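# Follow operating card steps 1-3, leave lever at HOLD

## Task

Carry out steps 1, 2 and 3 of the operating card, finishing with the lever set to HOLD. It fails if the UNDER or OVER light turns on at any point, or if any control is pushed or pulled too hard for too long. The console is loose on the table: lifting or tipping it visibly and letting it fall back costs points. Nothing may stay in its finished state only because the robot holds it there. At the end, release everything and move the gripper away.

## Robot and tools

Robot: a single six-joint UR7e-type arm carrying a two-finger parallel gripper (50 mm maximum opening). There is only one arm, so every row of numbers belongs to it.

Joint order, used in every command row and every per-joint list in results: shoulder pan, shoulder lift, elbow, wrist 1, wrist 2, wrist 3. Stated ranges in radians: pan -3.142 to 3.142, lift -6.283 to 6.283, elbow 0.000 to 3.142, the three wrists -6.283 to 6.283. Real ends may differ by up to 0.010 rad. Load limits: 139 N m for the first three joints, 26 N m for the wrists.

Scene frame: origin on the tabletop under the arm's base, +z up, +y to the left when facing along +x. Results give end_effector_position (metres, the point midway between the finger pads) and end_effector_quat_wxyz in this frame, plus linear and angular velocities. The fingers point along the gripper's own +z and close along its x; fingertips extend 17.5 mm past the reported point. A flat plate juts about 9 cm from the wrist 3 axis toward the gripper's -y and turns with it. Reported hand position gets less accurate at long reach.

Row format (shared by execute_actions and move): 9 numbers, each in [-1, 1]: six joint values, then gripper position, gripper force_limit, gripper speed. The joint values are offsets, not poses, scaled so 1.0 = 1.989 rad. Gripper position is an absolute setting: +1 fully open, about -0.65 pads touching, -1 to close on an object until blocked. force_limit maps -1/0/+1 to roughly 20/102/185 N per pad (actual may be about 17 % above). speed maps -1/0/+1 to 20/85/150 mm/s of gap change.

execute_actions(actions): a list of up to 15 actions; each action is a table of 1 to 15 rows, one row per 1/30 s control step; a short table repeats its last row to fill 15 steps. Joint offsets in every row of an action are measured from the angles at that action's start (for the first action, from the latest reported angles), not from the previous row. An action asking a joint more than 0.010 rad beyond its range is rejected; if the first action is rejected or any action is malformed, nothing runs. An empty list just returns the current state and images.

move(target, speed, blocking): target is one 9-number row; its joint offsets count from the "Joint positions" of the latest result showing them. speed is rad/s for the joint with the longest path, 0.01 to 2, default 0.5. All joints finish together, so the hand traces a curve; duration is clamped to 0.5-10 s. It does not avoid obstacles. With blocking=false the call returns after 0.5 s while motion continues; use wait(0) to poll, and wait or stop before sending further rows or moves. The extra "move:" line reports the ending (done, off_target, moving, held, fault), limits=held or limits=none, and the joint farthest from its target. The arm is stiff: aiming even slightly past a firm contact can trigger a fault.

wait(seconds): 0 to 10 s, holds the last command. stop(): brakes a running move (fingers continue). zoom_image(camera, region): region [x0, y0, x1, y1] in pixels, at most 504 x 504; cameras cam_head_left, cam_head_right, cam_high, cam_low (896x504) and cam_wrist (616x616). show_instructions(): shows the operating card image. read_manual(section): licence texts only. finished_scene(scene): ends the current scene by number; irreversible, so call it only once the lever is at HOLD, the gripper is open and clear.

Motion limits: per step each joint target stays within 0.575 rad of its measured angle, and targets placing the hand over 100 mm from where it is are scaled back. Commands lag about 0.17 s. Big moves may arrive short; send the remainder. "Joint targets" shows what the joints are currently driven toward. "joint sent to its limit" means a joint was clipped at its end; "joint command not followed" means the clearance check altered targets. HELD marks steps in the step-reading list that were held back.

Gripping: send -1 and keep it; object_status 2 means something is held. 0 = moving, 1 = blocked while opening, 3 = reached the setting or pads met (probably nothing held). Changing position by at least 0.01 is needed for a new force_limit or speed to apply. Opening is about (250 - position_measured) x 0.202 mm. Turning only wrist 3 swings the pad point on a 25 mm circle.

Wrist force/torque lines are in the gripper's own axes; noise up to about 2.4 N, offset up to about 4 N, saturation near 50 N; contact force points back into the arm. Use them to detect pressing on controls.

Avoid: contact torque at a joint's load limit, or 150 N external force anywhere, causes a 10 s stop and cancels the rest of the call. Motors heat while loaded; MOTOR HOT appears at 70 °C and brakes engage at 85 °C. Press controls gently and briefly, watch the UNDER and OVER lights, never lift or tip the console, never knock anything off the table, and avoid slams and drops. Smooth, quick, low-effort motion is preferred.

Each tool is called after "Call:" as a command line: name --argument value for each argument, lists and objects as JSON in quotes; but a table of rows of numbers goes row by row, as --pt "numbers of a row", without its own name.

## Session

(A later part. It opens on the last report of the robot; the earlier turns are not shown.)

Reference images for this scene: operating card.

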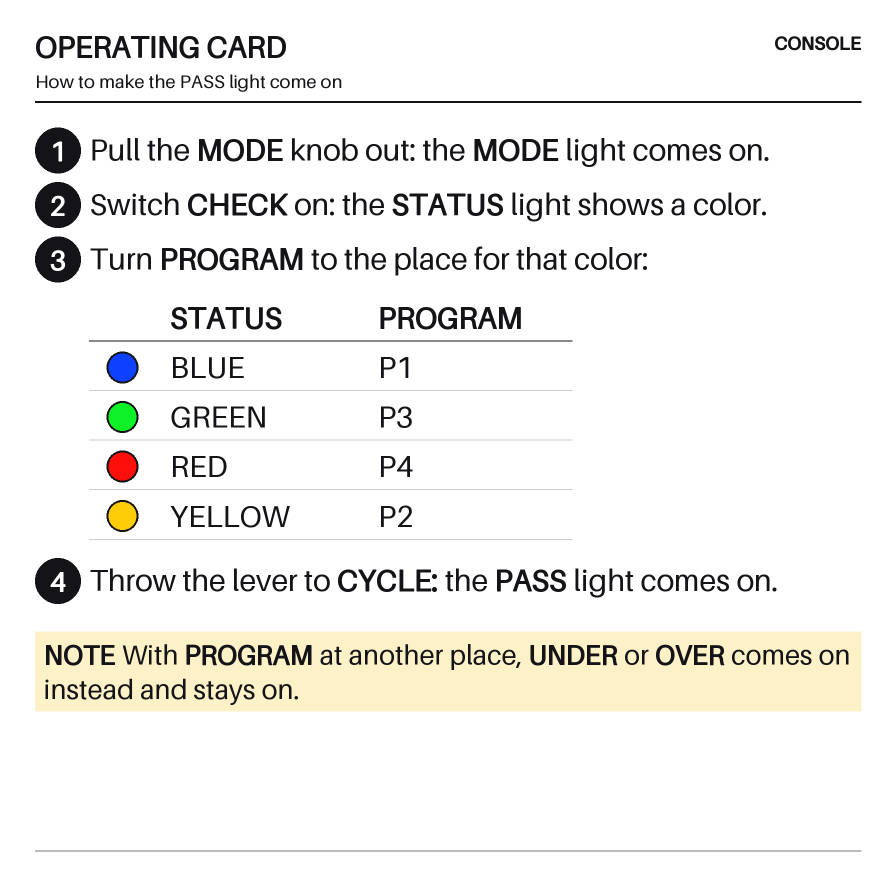

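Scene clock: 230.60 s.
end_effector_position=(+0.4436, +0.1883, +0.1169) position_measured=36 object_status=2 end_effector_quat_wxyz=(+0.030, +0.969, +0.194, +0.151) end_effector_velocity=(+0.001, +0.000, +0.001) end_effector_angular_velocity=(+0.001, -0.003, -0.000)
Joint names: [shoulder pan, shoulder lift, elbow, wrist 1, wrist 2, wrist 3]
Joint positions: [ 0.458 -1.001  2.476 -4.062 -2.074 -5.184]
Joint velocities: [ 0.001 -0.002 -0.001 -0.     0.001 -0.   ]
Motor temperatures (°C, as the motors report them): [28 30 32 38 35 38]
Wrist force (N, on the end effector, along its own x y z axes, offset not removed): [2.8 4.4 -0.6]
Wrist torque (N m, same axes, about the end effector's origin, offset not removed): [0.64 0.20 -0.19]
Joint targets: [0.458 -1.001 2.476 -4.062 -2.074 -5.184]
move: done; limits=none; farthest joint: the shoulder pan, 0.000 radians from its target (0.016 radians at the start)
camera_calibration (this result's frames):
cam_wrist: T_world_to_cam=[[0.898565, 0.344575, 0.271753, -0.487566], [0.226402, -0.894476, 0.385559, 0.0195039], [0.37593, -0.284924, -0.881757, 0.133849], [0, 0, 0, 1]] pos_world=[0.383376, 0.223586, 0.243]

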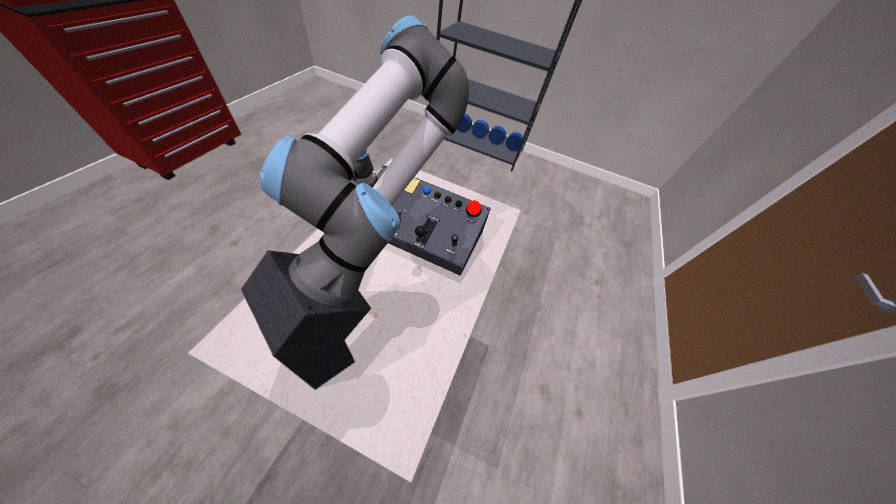

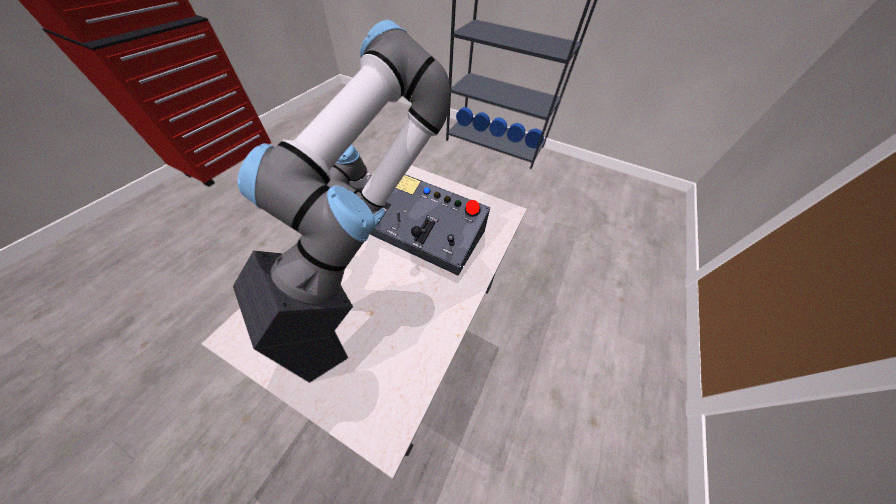

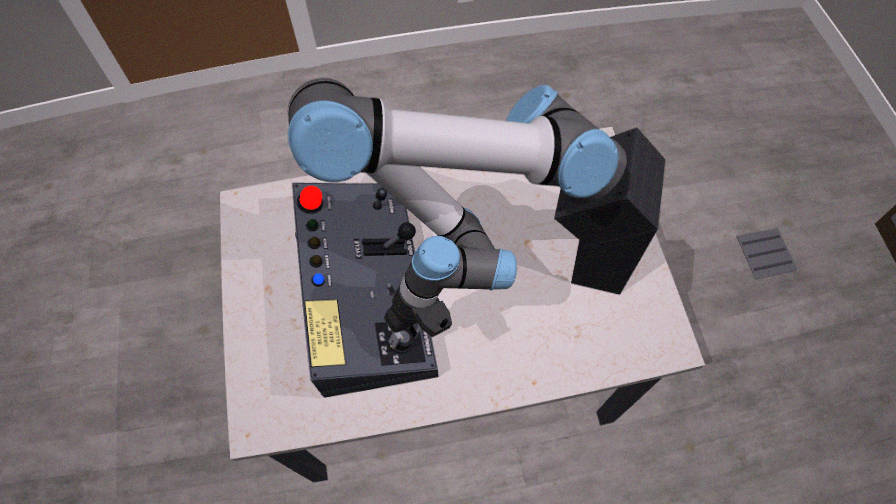

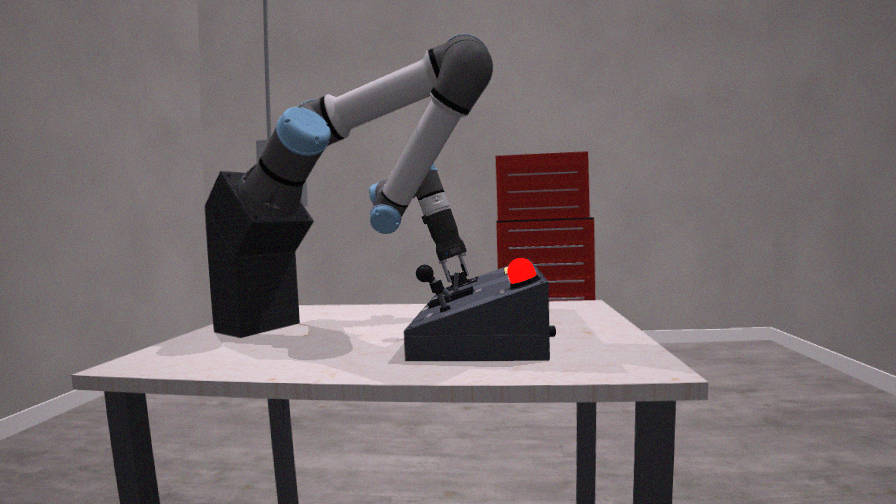

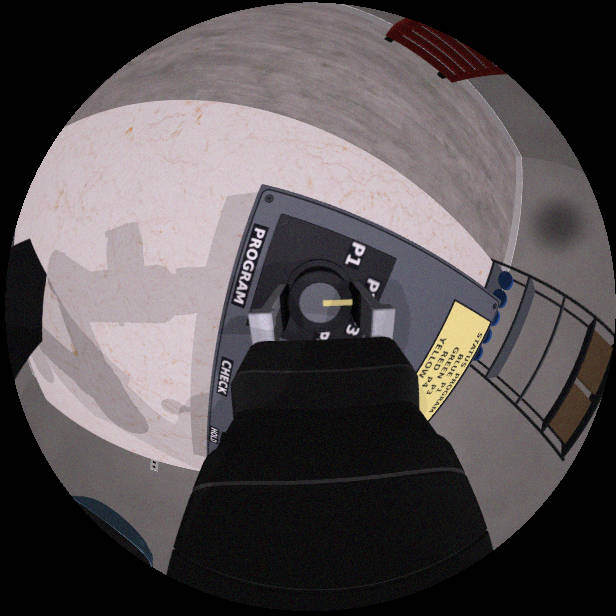

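Well centred; continuing.

Call:
move --target '[-0.00374,0.01335,0.00754,-0.02197,0.00318,0.1952,-1,-0.75,-0.8]' --speed 0.9

Call:
move --target '[0.00157,0.01638,0.00367,-0.01959,-0.00134,0.1984,-1,-0.75,-0.8]' --speed 0.9

Call:
move --target '[0.00683,0.01624,-0.00085,-0.01338,-0.00581,0.2016,-1,-0.75,-0.8]' --speed 0.9

Call:
move --target '[0.00957,0.01183,-0.00436,-0.00455,-0.00810,0.1813,-1,-0.75,-0.8]' --speed 0.8

Scene clock: 236.93 s.
end_effector_position=(+0.4436, +0.1883, +0.1169) position_measured=36 object_status=2 end_effector_quat_wxyz=(+0.000, +0.988, +0.001, +0.154) end_effector_velocity=(+0.000, -0.000, +0.000) end_effector_angular_velocity=(+0.000, -0.001, -0.002)
Joint names: [shoulder pan, shoulder lift, elbow, wrist 1, wrist 2, wrist 3]
Joint positions: [ 0.45  -0.974  2.491 -4.106 -2.068 -4.796]
Joint velocities: [ 0.    -0.001  0.001 -0.001 -0.001  0.002]
Motor temperatures (°C, as the motors report them): [28 30 32 38 35 38]
Wrist force (N, on the end effector, along its own x y z axes, offset not removed): [2.3 1.2 0.6]
Wrist torque (N m, same axes, about the end effector's origin, offset not removed): [0.30 0.73 0.09]
Joint targets: [0.450 -0.974 2.491 -4.106 -2.068 -4.796]
move: done; limits=none; farthest joint: the wrist 3, 0.001 radians from its target (0.389 radians at the start)
camera_calibration (this result's frames):
cam_wrist: T_world_to_cam=[[0.956086, -0.0406858, 0.290249, -0.442696], [-0.123708, -0.953798, 0.273798, 0.199077], [0.2657, -0.297681, -0.916946, 0.189265], [0, 0, 0, 1]] pos_world=[0.397596, 0.228208, 0.247531]

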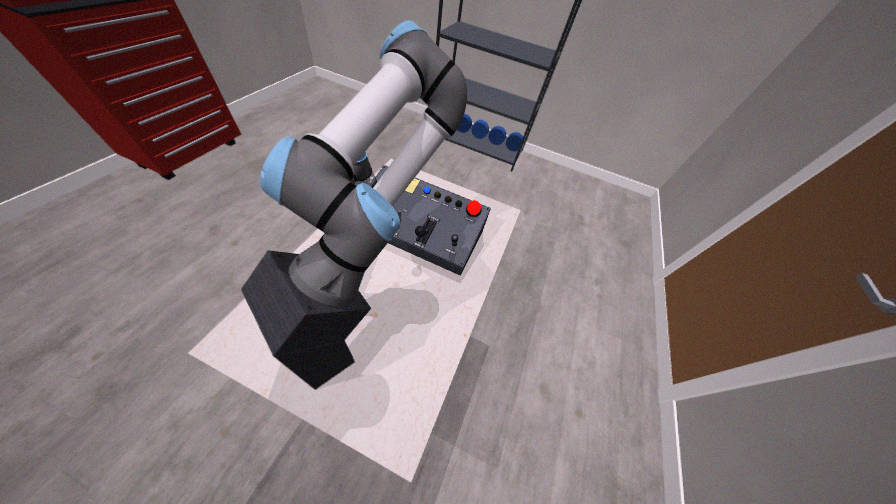

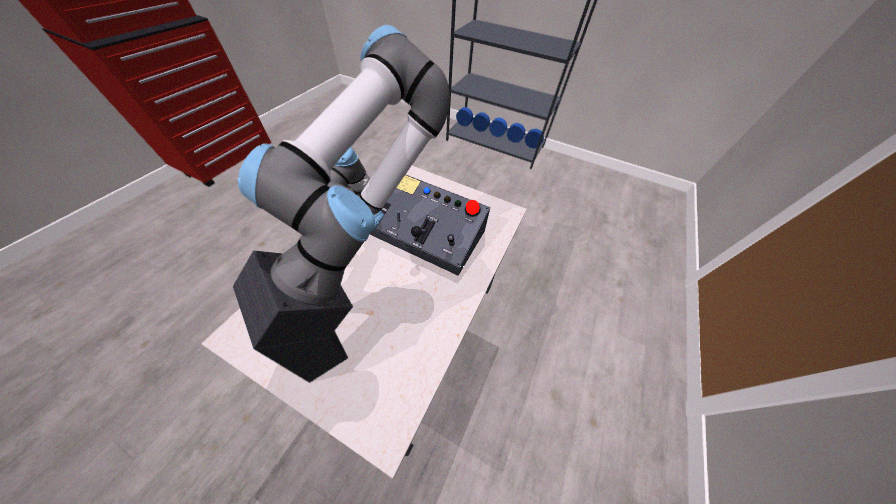

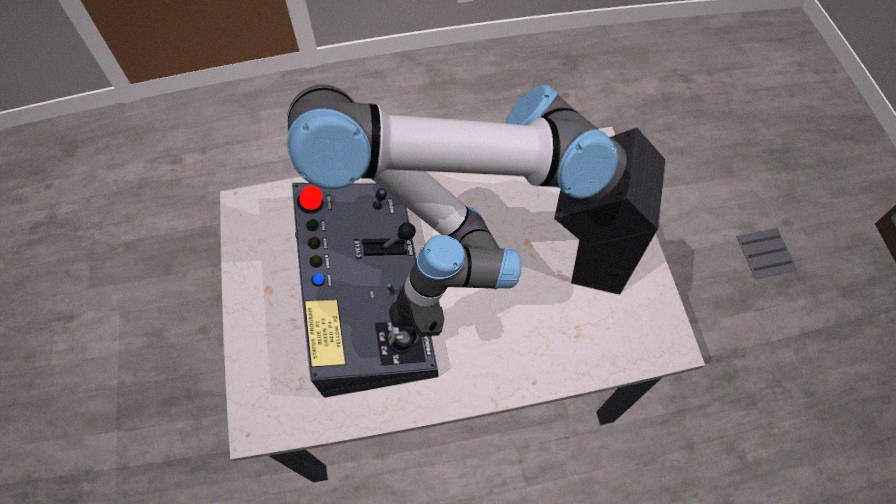

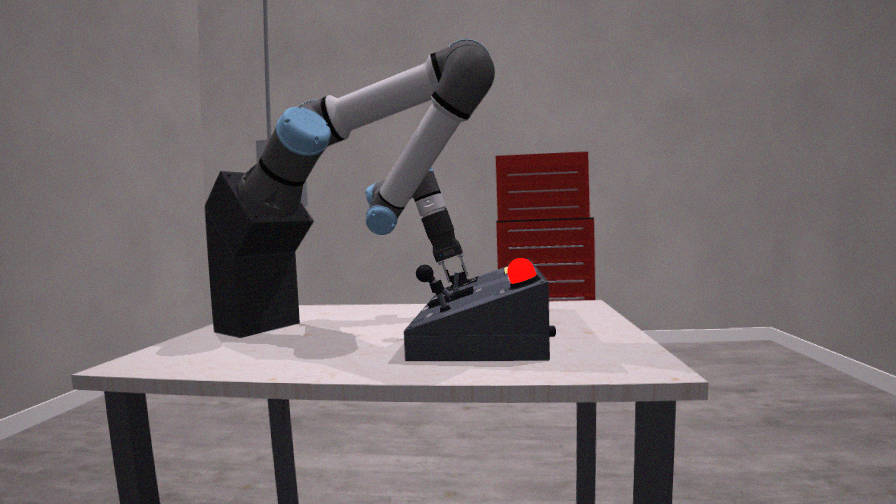

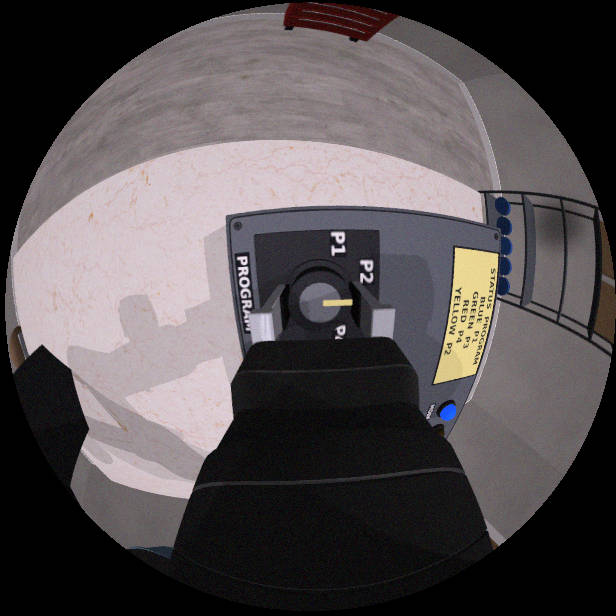

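Scene clock: 238.03 s.
end_effector_position=(+0.4436, +0.1883, +0.1169) position_measured=36 object_status=2 end_effector_quat_wxyz=(-0.030, +0.969, -0.192, +0.151) end_effector_velocity=(-0.000, +0.000, +0.000) end_effector_angular_velocity=(+0.001, +0.000, -0.002)
Joint names: [shoulder pan, shoulder lift, elbow, wrist 1, wrist 2, wrist 3]
Joint positions: [ 0.453 -0.942  2.499 -4.145 -2.071 -4.402]
Joint velocities: [ 0.    -0.     0.     0.     0.     0.002]
Motor temperatures (°C, as the motors report them): [28 30 32 38 35 38]
Wrist force (N, on the end effector, along its own x y z axes, offset not removed): [7.7 -0.7 4.3]
Wrist torque (N m, same axes, about the end effector's origin, offset not removed): [0.48 0.20 -0.12]
Joint targets: [0.453 -0.942 2.499 -4.145 -2.071 -4.402]
move: done; limits=none; farthest joint: the shoulder pan, 0.000 radians from its target (0.003 radians at the start)
camera_calibration (this result's frames):
cam_wrist: T_world_to_cam=[[0.868833, -0.419788, 0.262501, -0.329339], [-0.468823, -0.868006, 0.16362, 0.348905], [0.159167, -0.265225, -0.950958, 0.234379], [0, 0, 0, 1]] pos_world=[0.41241, 0.226762, 0.252249]

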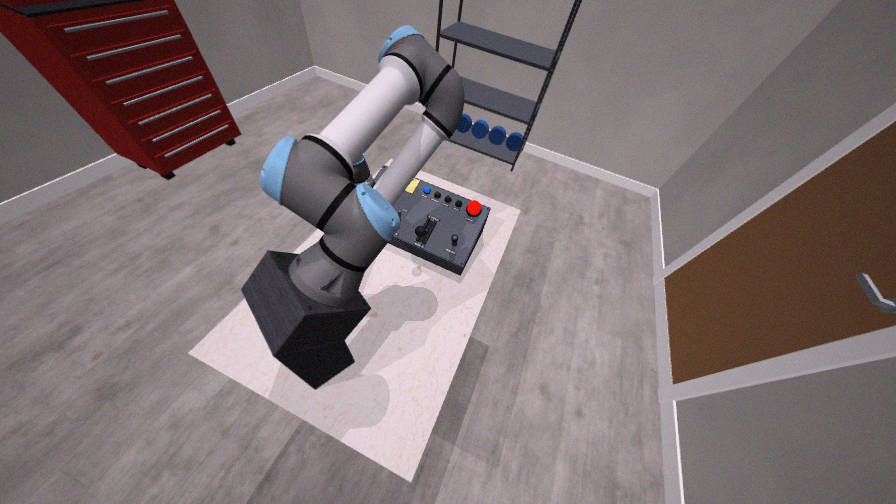

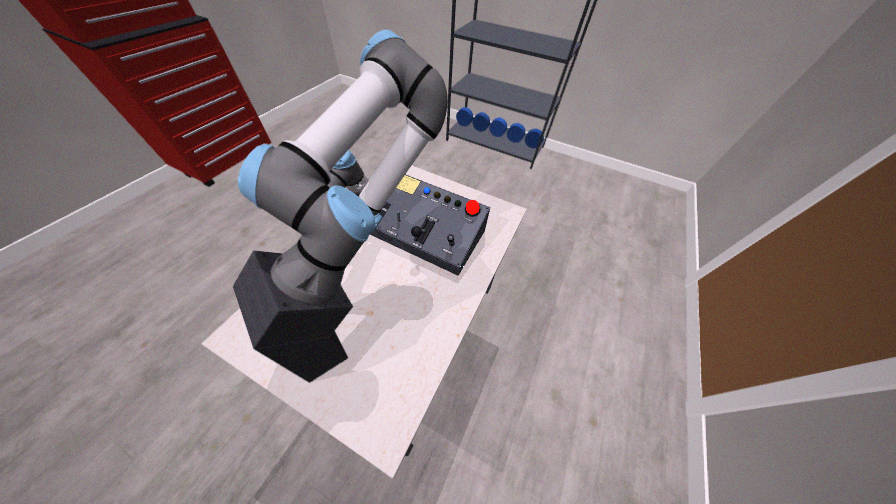

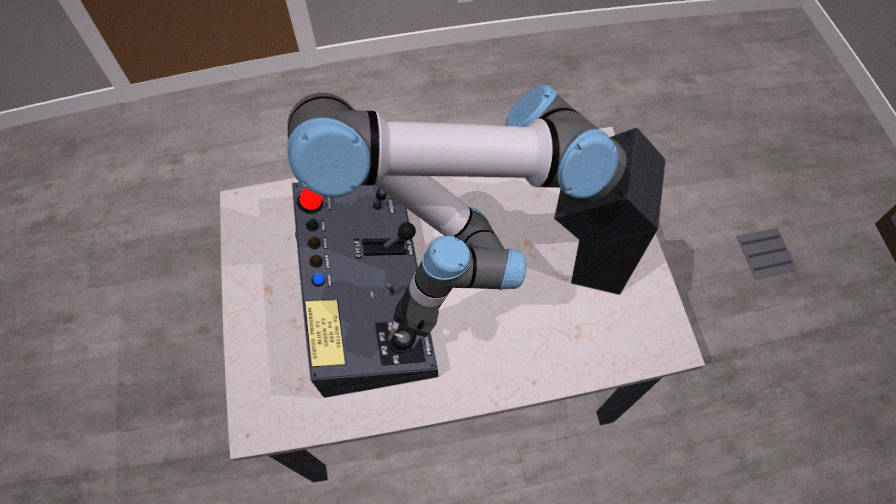

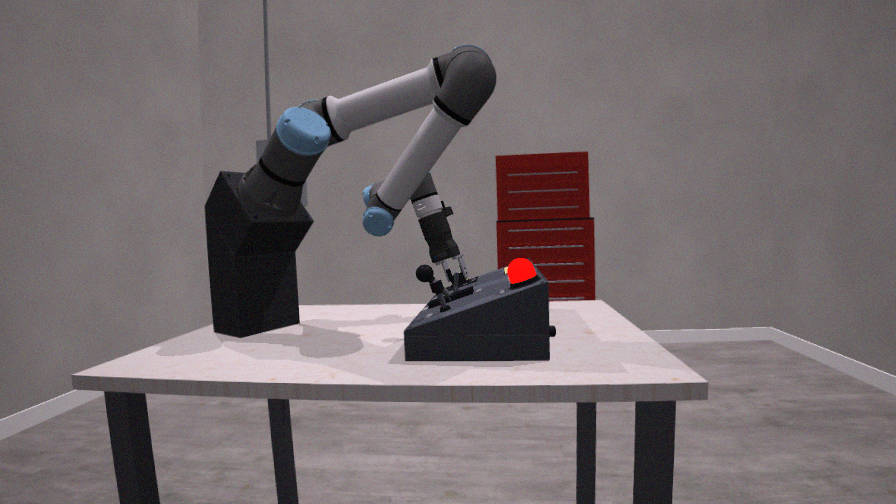

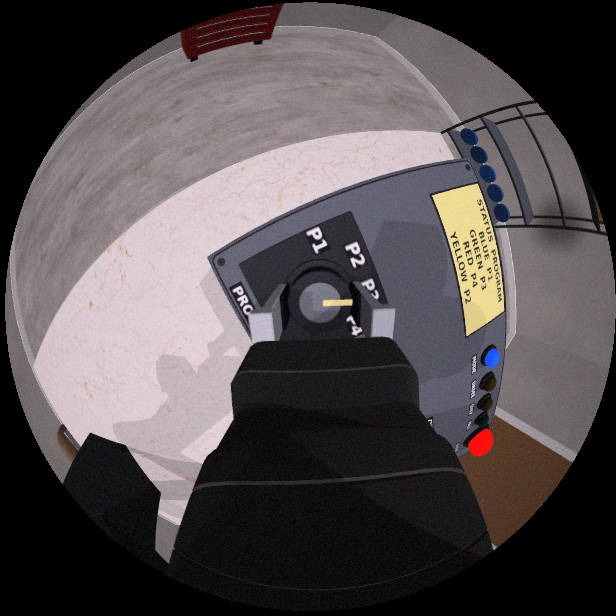

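Scene clock: 239.13 s.
end_effector_position=(+0.4436, +0.1884, +0.1169) position_measured=36 object_status=2 end_effector_quat_wxyz=(-0.059, +0.913, -0.377, +0.142) end_effector_velocity=(+0.001, -0.001, +0.000) end_effector_angular_velocity=(-0.001, -0.002, -0.004)
Joint names: [shoulder pan, shoulder lift, elbow, wrist 1, wrist 2, wrist 3]
Joint positions: [ 0.467 -0.909  2.497 -4.171 -2.082 -4.001]
Joint velocities: [ 0.    -0.001 -0.    -0.001 -0.002  0.003]
Motor temperatures (°C, as the motors report them): [28 30 32 38 35 38]
Wrist force (N, on the end effector, along its own x y z axes, offset not removed): [7.4 -0.7 -1.8]
Wrist torque (N m, same axes, about the end effector's origin, offset not removed): [0.66 0.33 -0.15]
Joint targets: [0.467 -0.909 2.497 -4.171 -2.082 -4.001]
move: done; limits=none; farthest joint: the shoulder pan, 0.000 radians from its target (0.013 radians at the start)
camera_calibration (this result's frames):
cam_wrist: T_world_to_cam=[[0.650037, -0.735051, 0.192746, -0.164747], [-0.75643, -0.650127, 0.0717552, 0.44622], [0.0725654, -0.192442, -0.978622, 0.262322], [0, 0, 0, 1]] pos_world=[0.42559, 0.219484, 0.256449]

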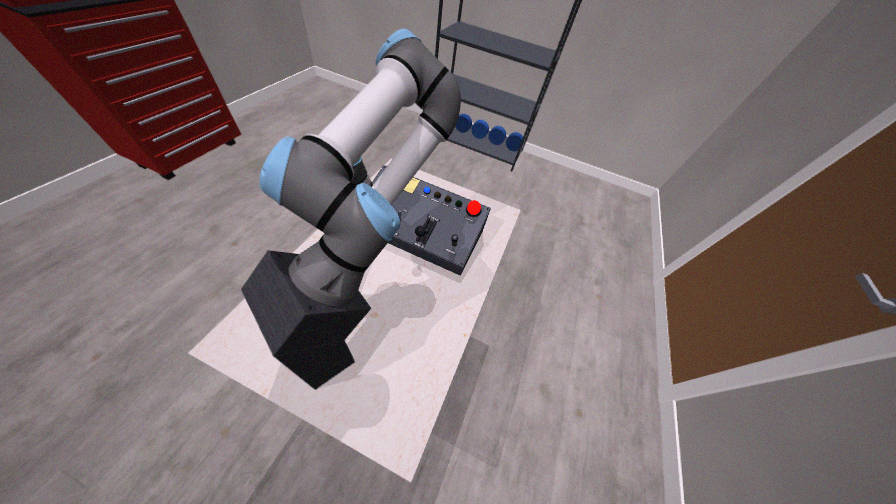

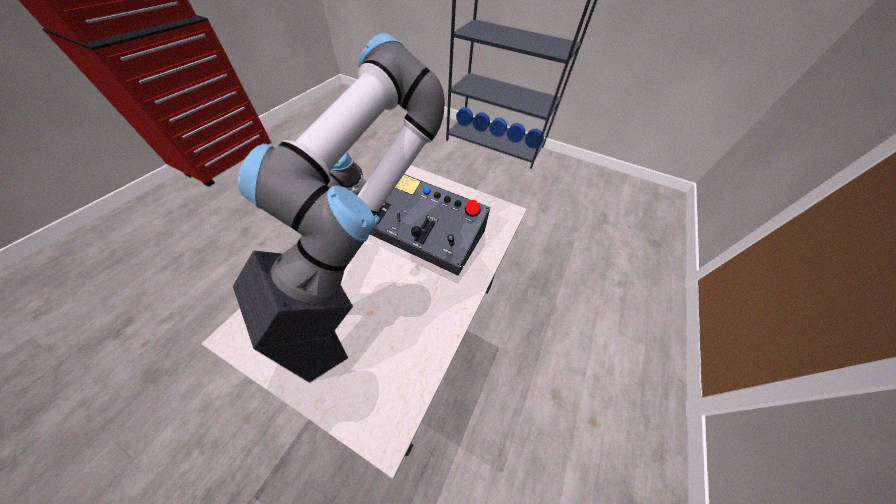

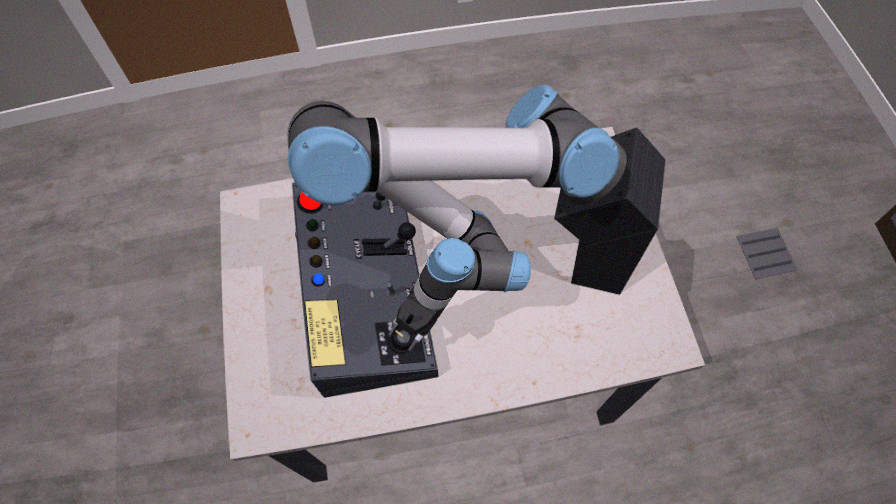

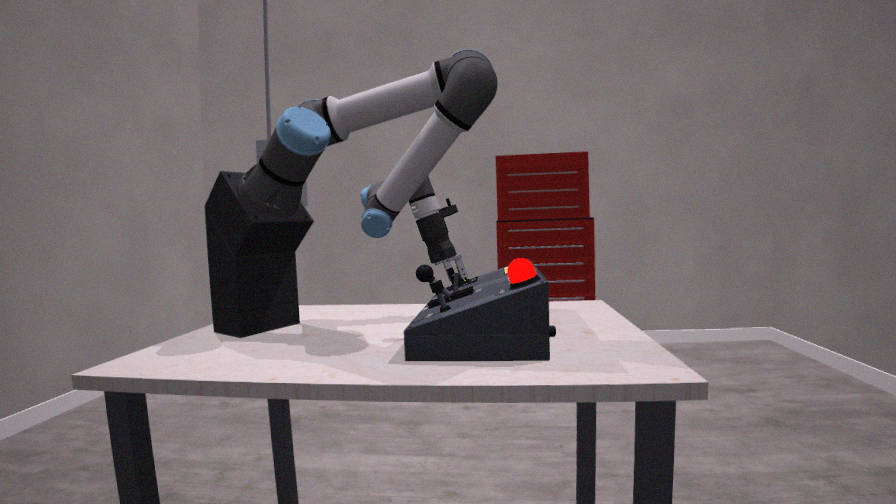

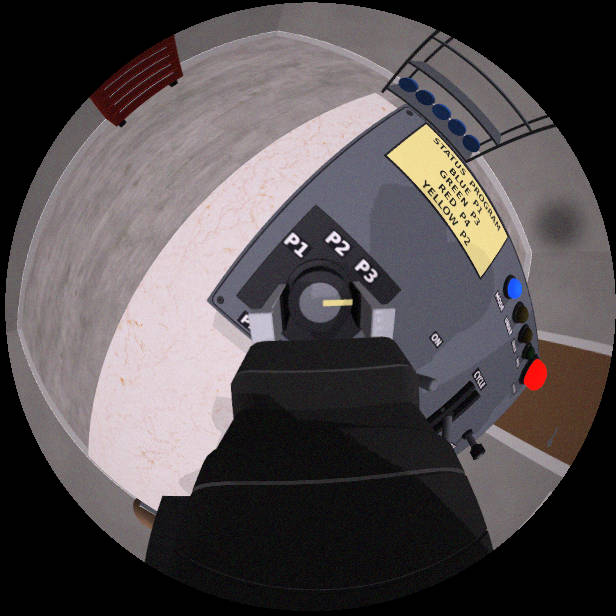

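Scene clock: 240.23 s.
end_effector_position=(+0.4436, +0.1884, +0.1169) position_measured=36 object_status=2 end_effector_quat_wxyz=(-0.082, +0.834, -0.530, +0.130) end_effector_velocity=(+0.001, -0.000, +0.000) end_effector_angular_velocity=(-0.001, -0.002, -0.001)
Joint names: [shoulder pan, shoulder lift, elbow, wrist 1, wrist 2, wrist 3]
Joint positions: [ 0.486 -0.886  2.488 -4.18  -2.098 -3.641]
Joint velocities: [ 0.    -0.001 -0.001 -0.    -0.001 -0.   ]
Motor temperatures (°C, as the motors report them): [28 30 32 38 35 38]
Wrist force (N, on the end effector, along its own x y z axes, offset not removed): [10.0 -4.0 1.5]
Wrist torque (N m, same axes, about the end effector's origin, offset not removed): [0.41 0.04 0.04]
Joint targets: [0.486 -0.886 2.488 -4.180 -2.098 -3.641]
move: done; limits=none; farthest joint: the shoulder pan, 0.000 radians from its target (0.019 radians at the start)
camera_calibration (this result's frames):
cam_wrist: T_world_to_cam=[[0.371833, -0.922457, 0.103984, 0.00435695], [-0.928012, -0.372167, 0.0169029, 0.476411], [0.0231072, -0.102783, -0.994435, 0.269227], [0, 0, 0, 1]] pos_world=[0.434274, 0.208996, 0.259223]

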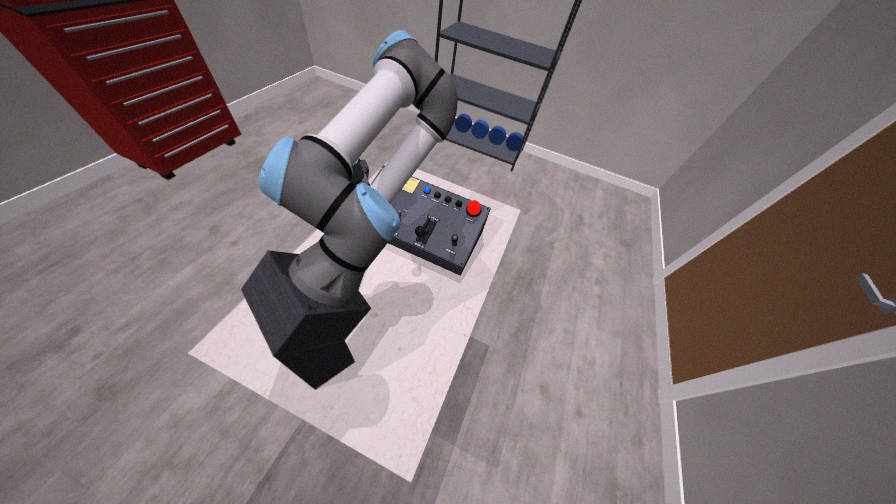

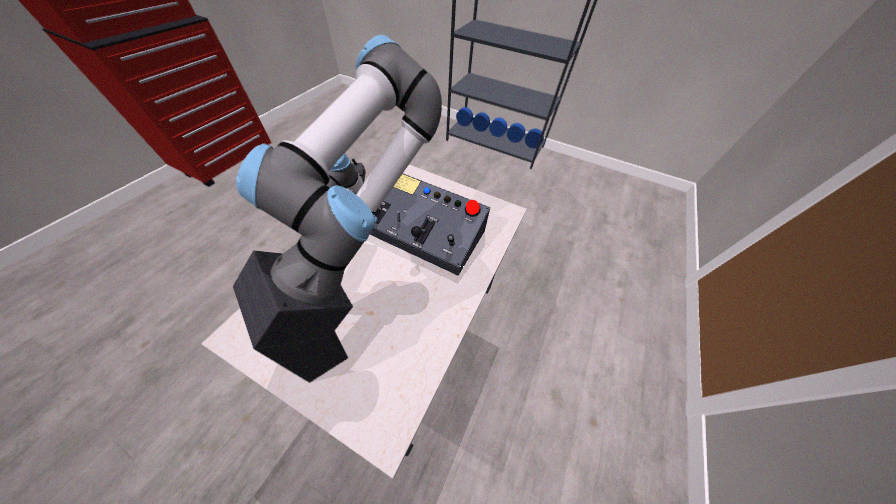

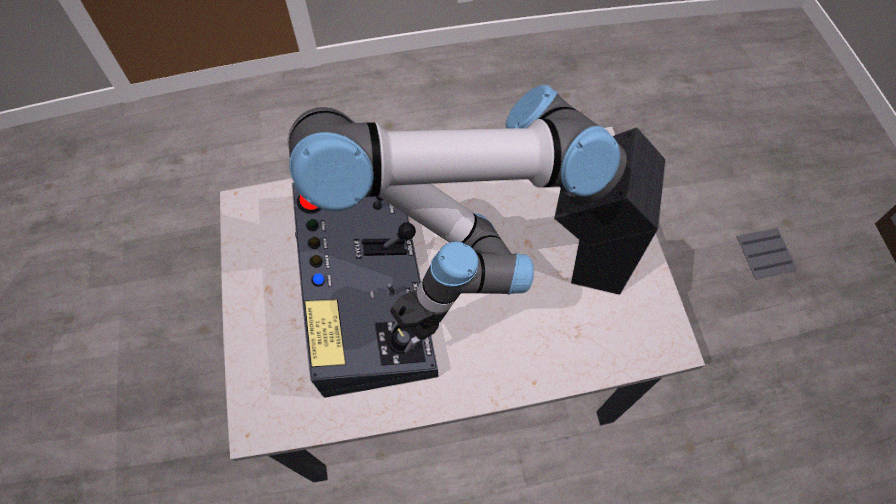

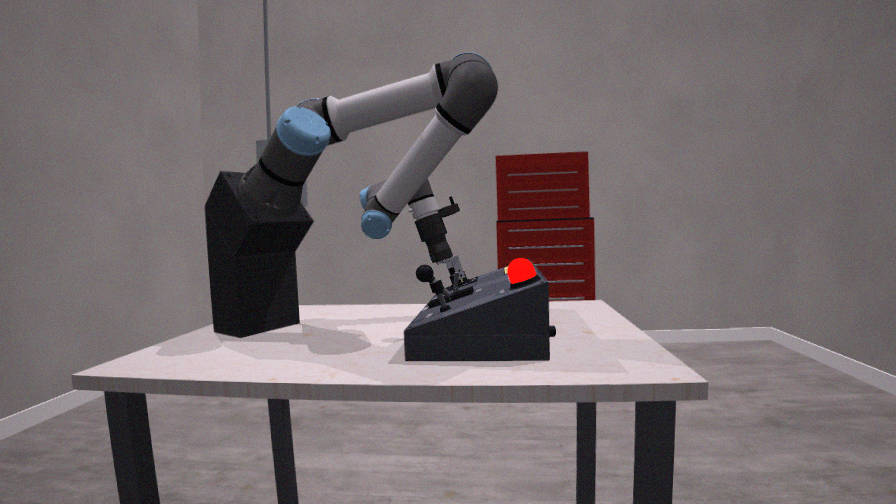

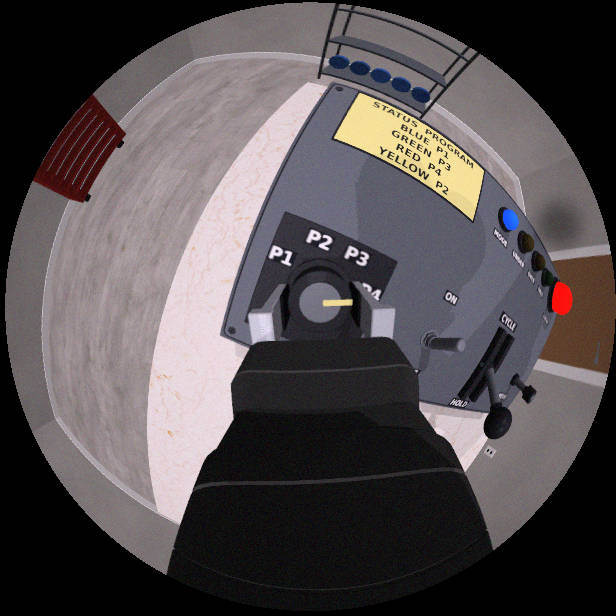

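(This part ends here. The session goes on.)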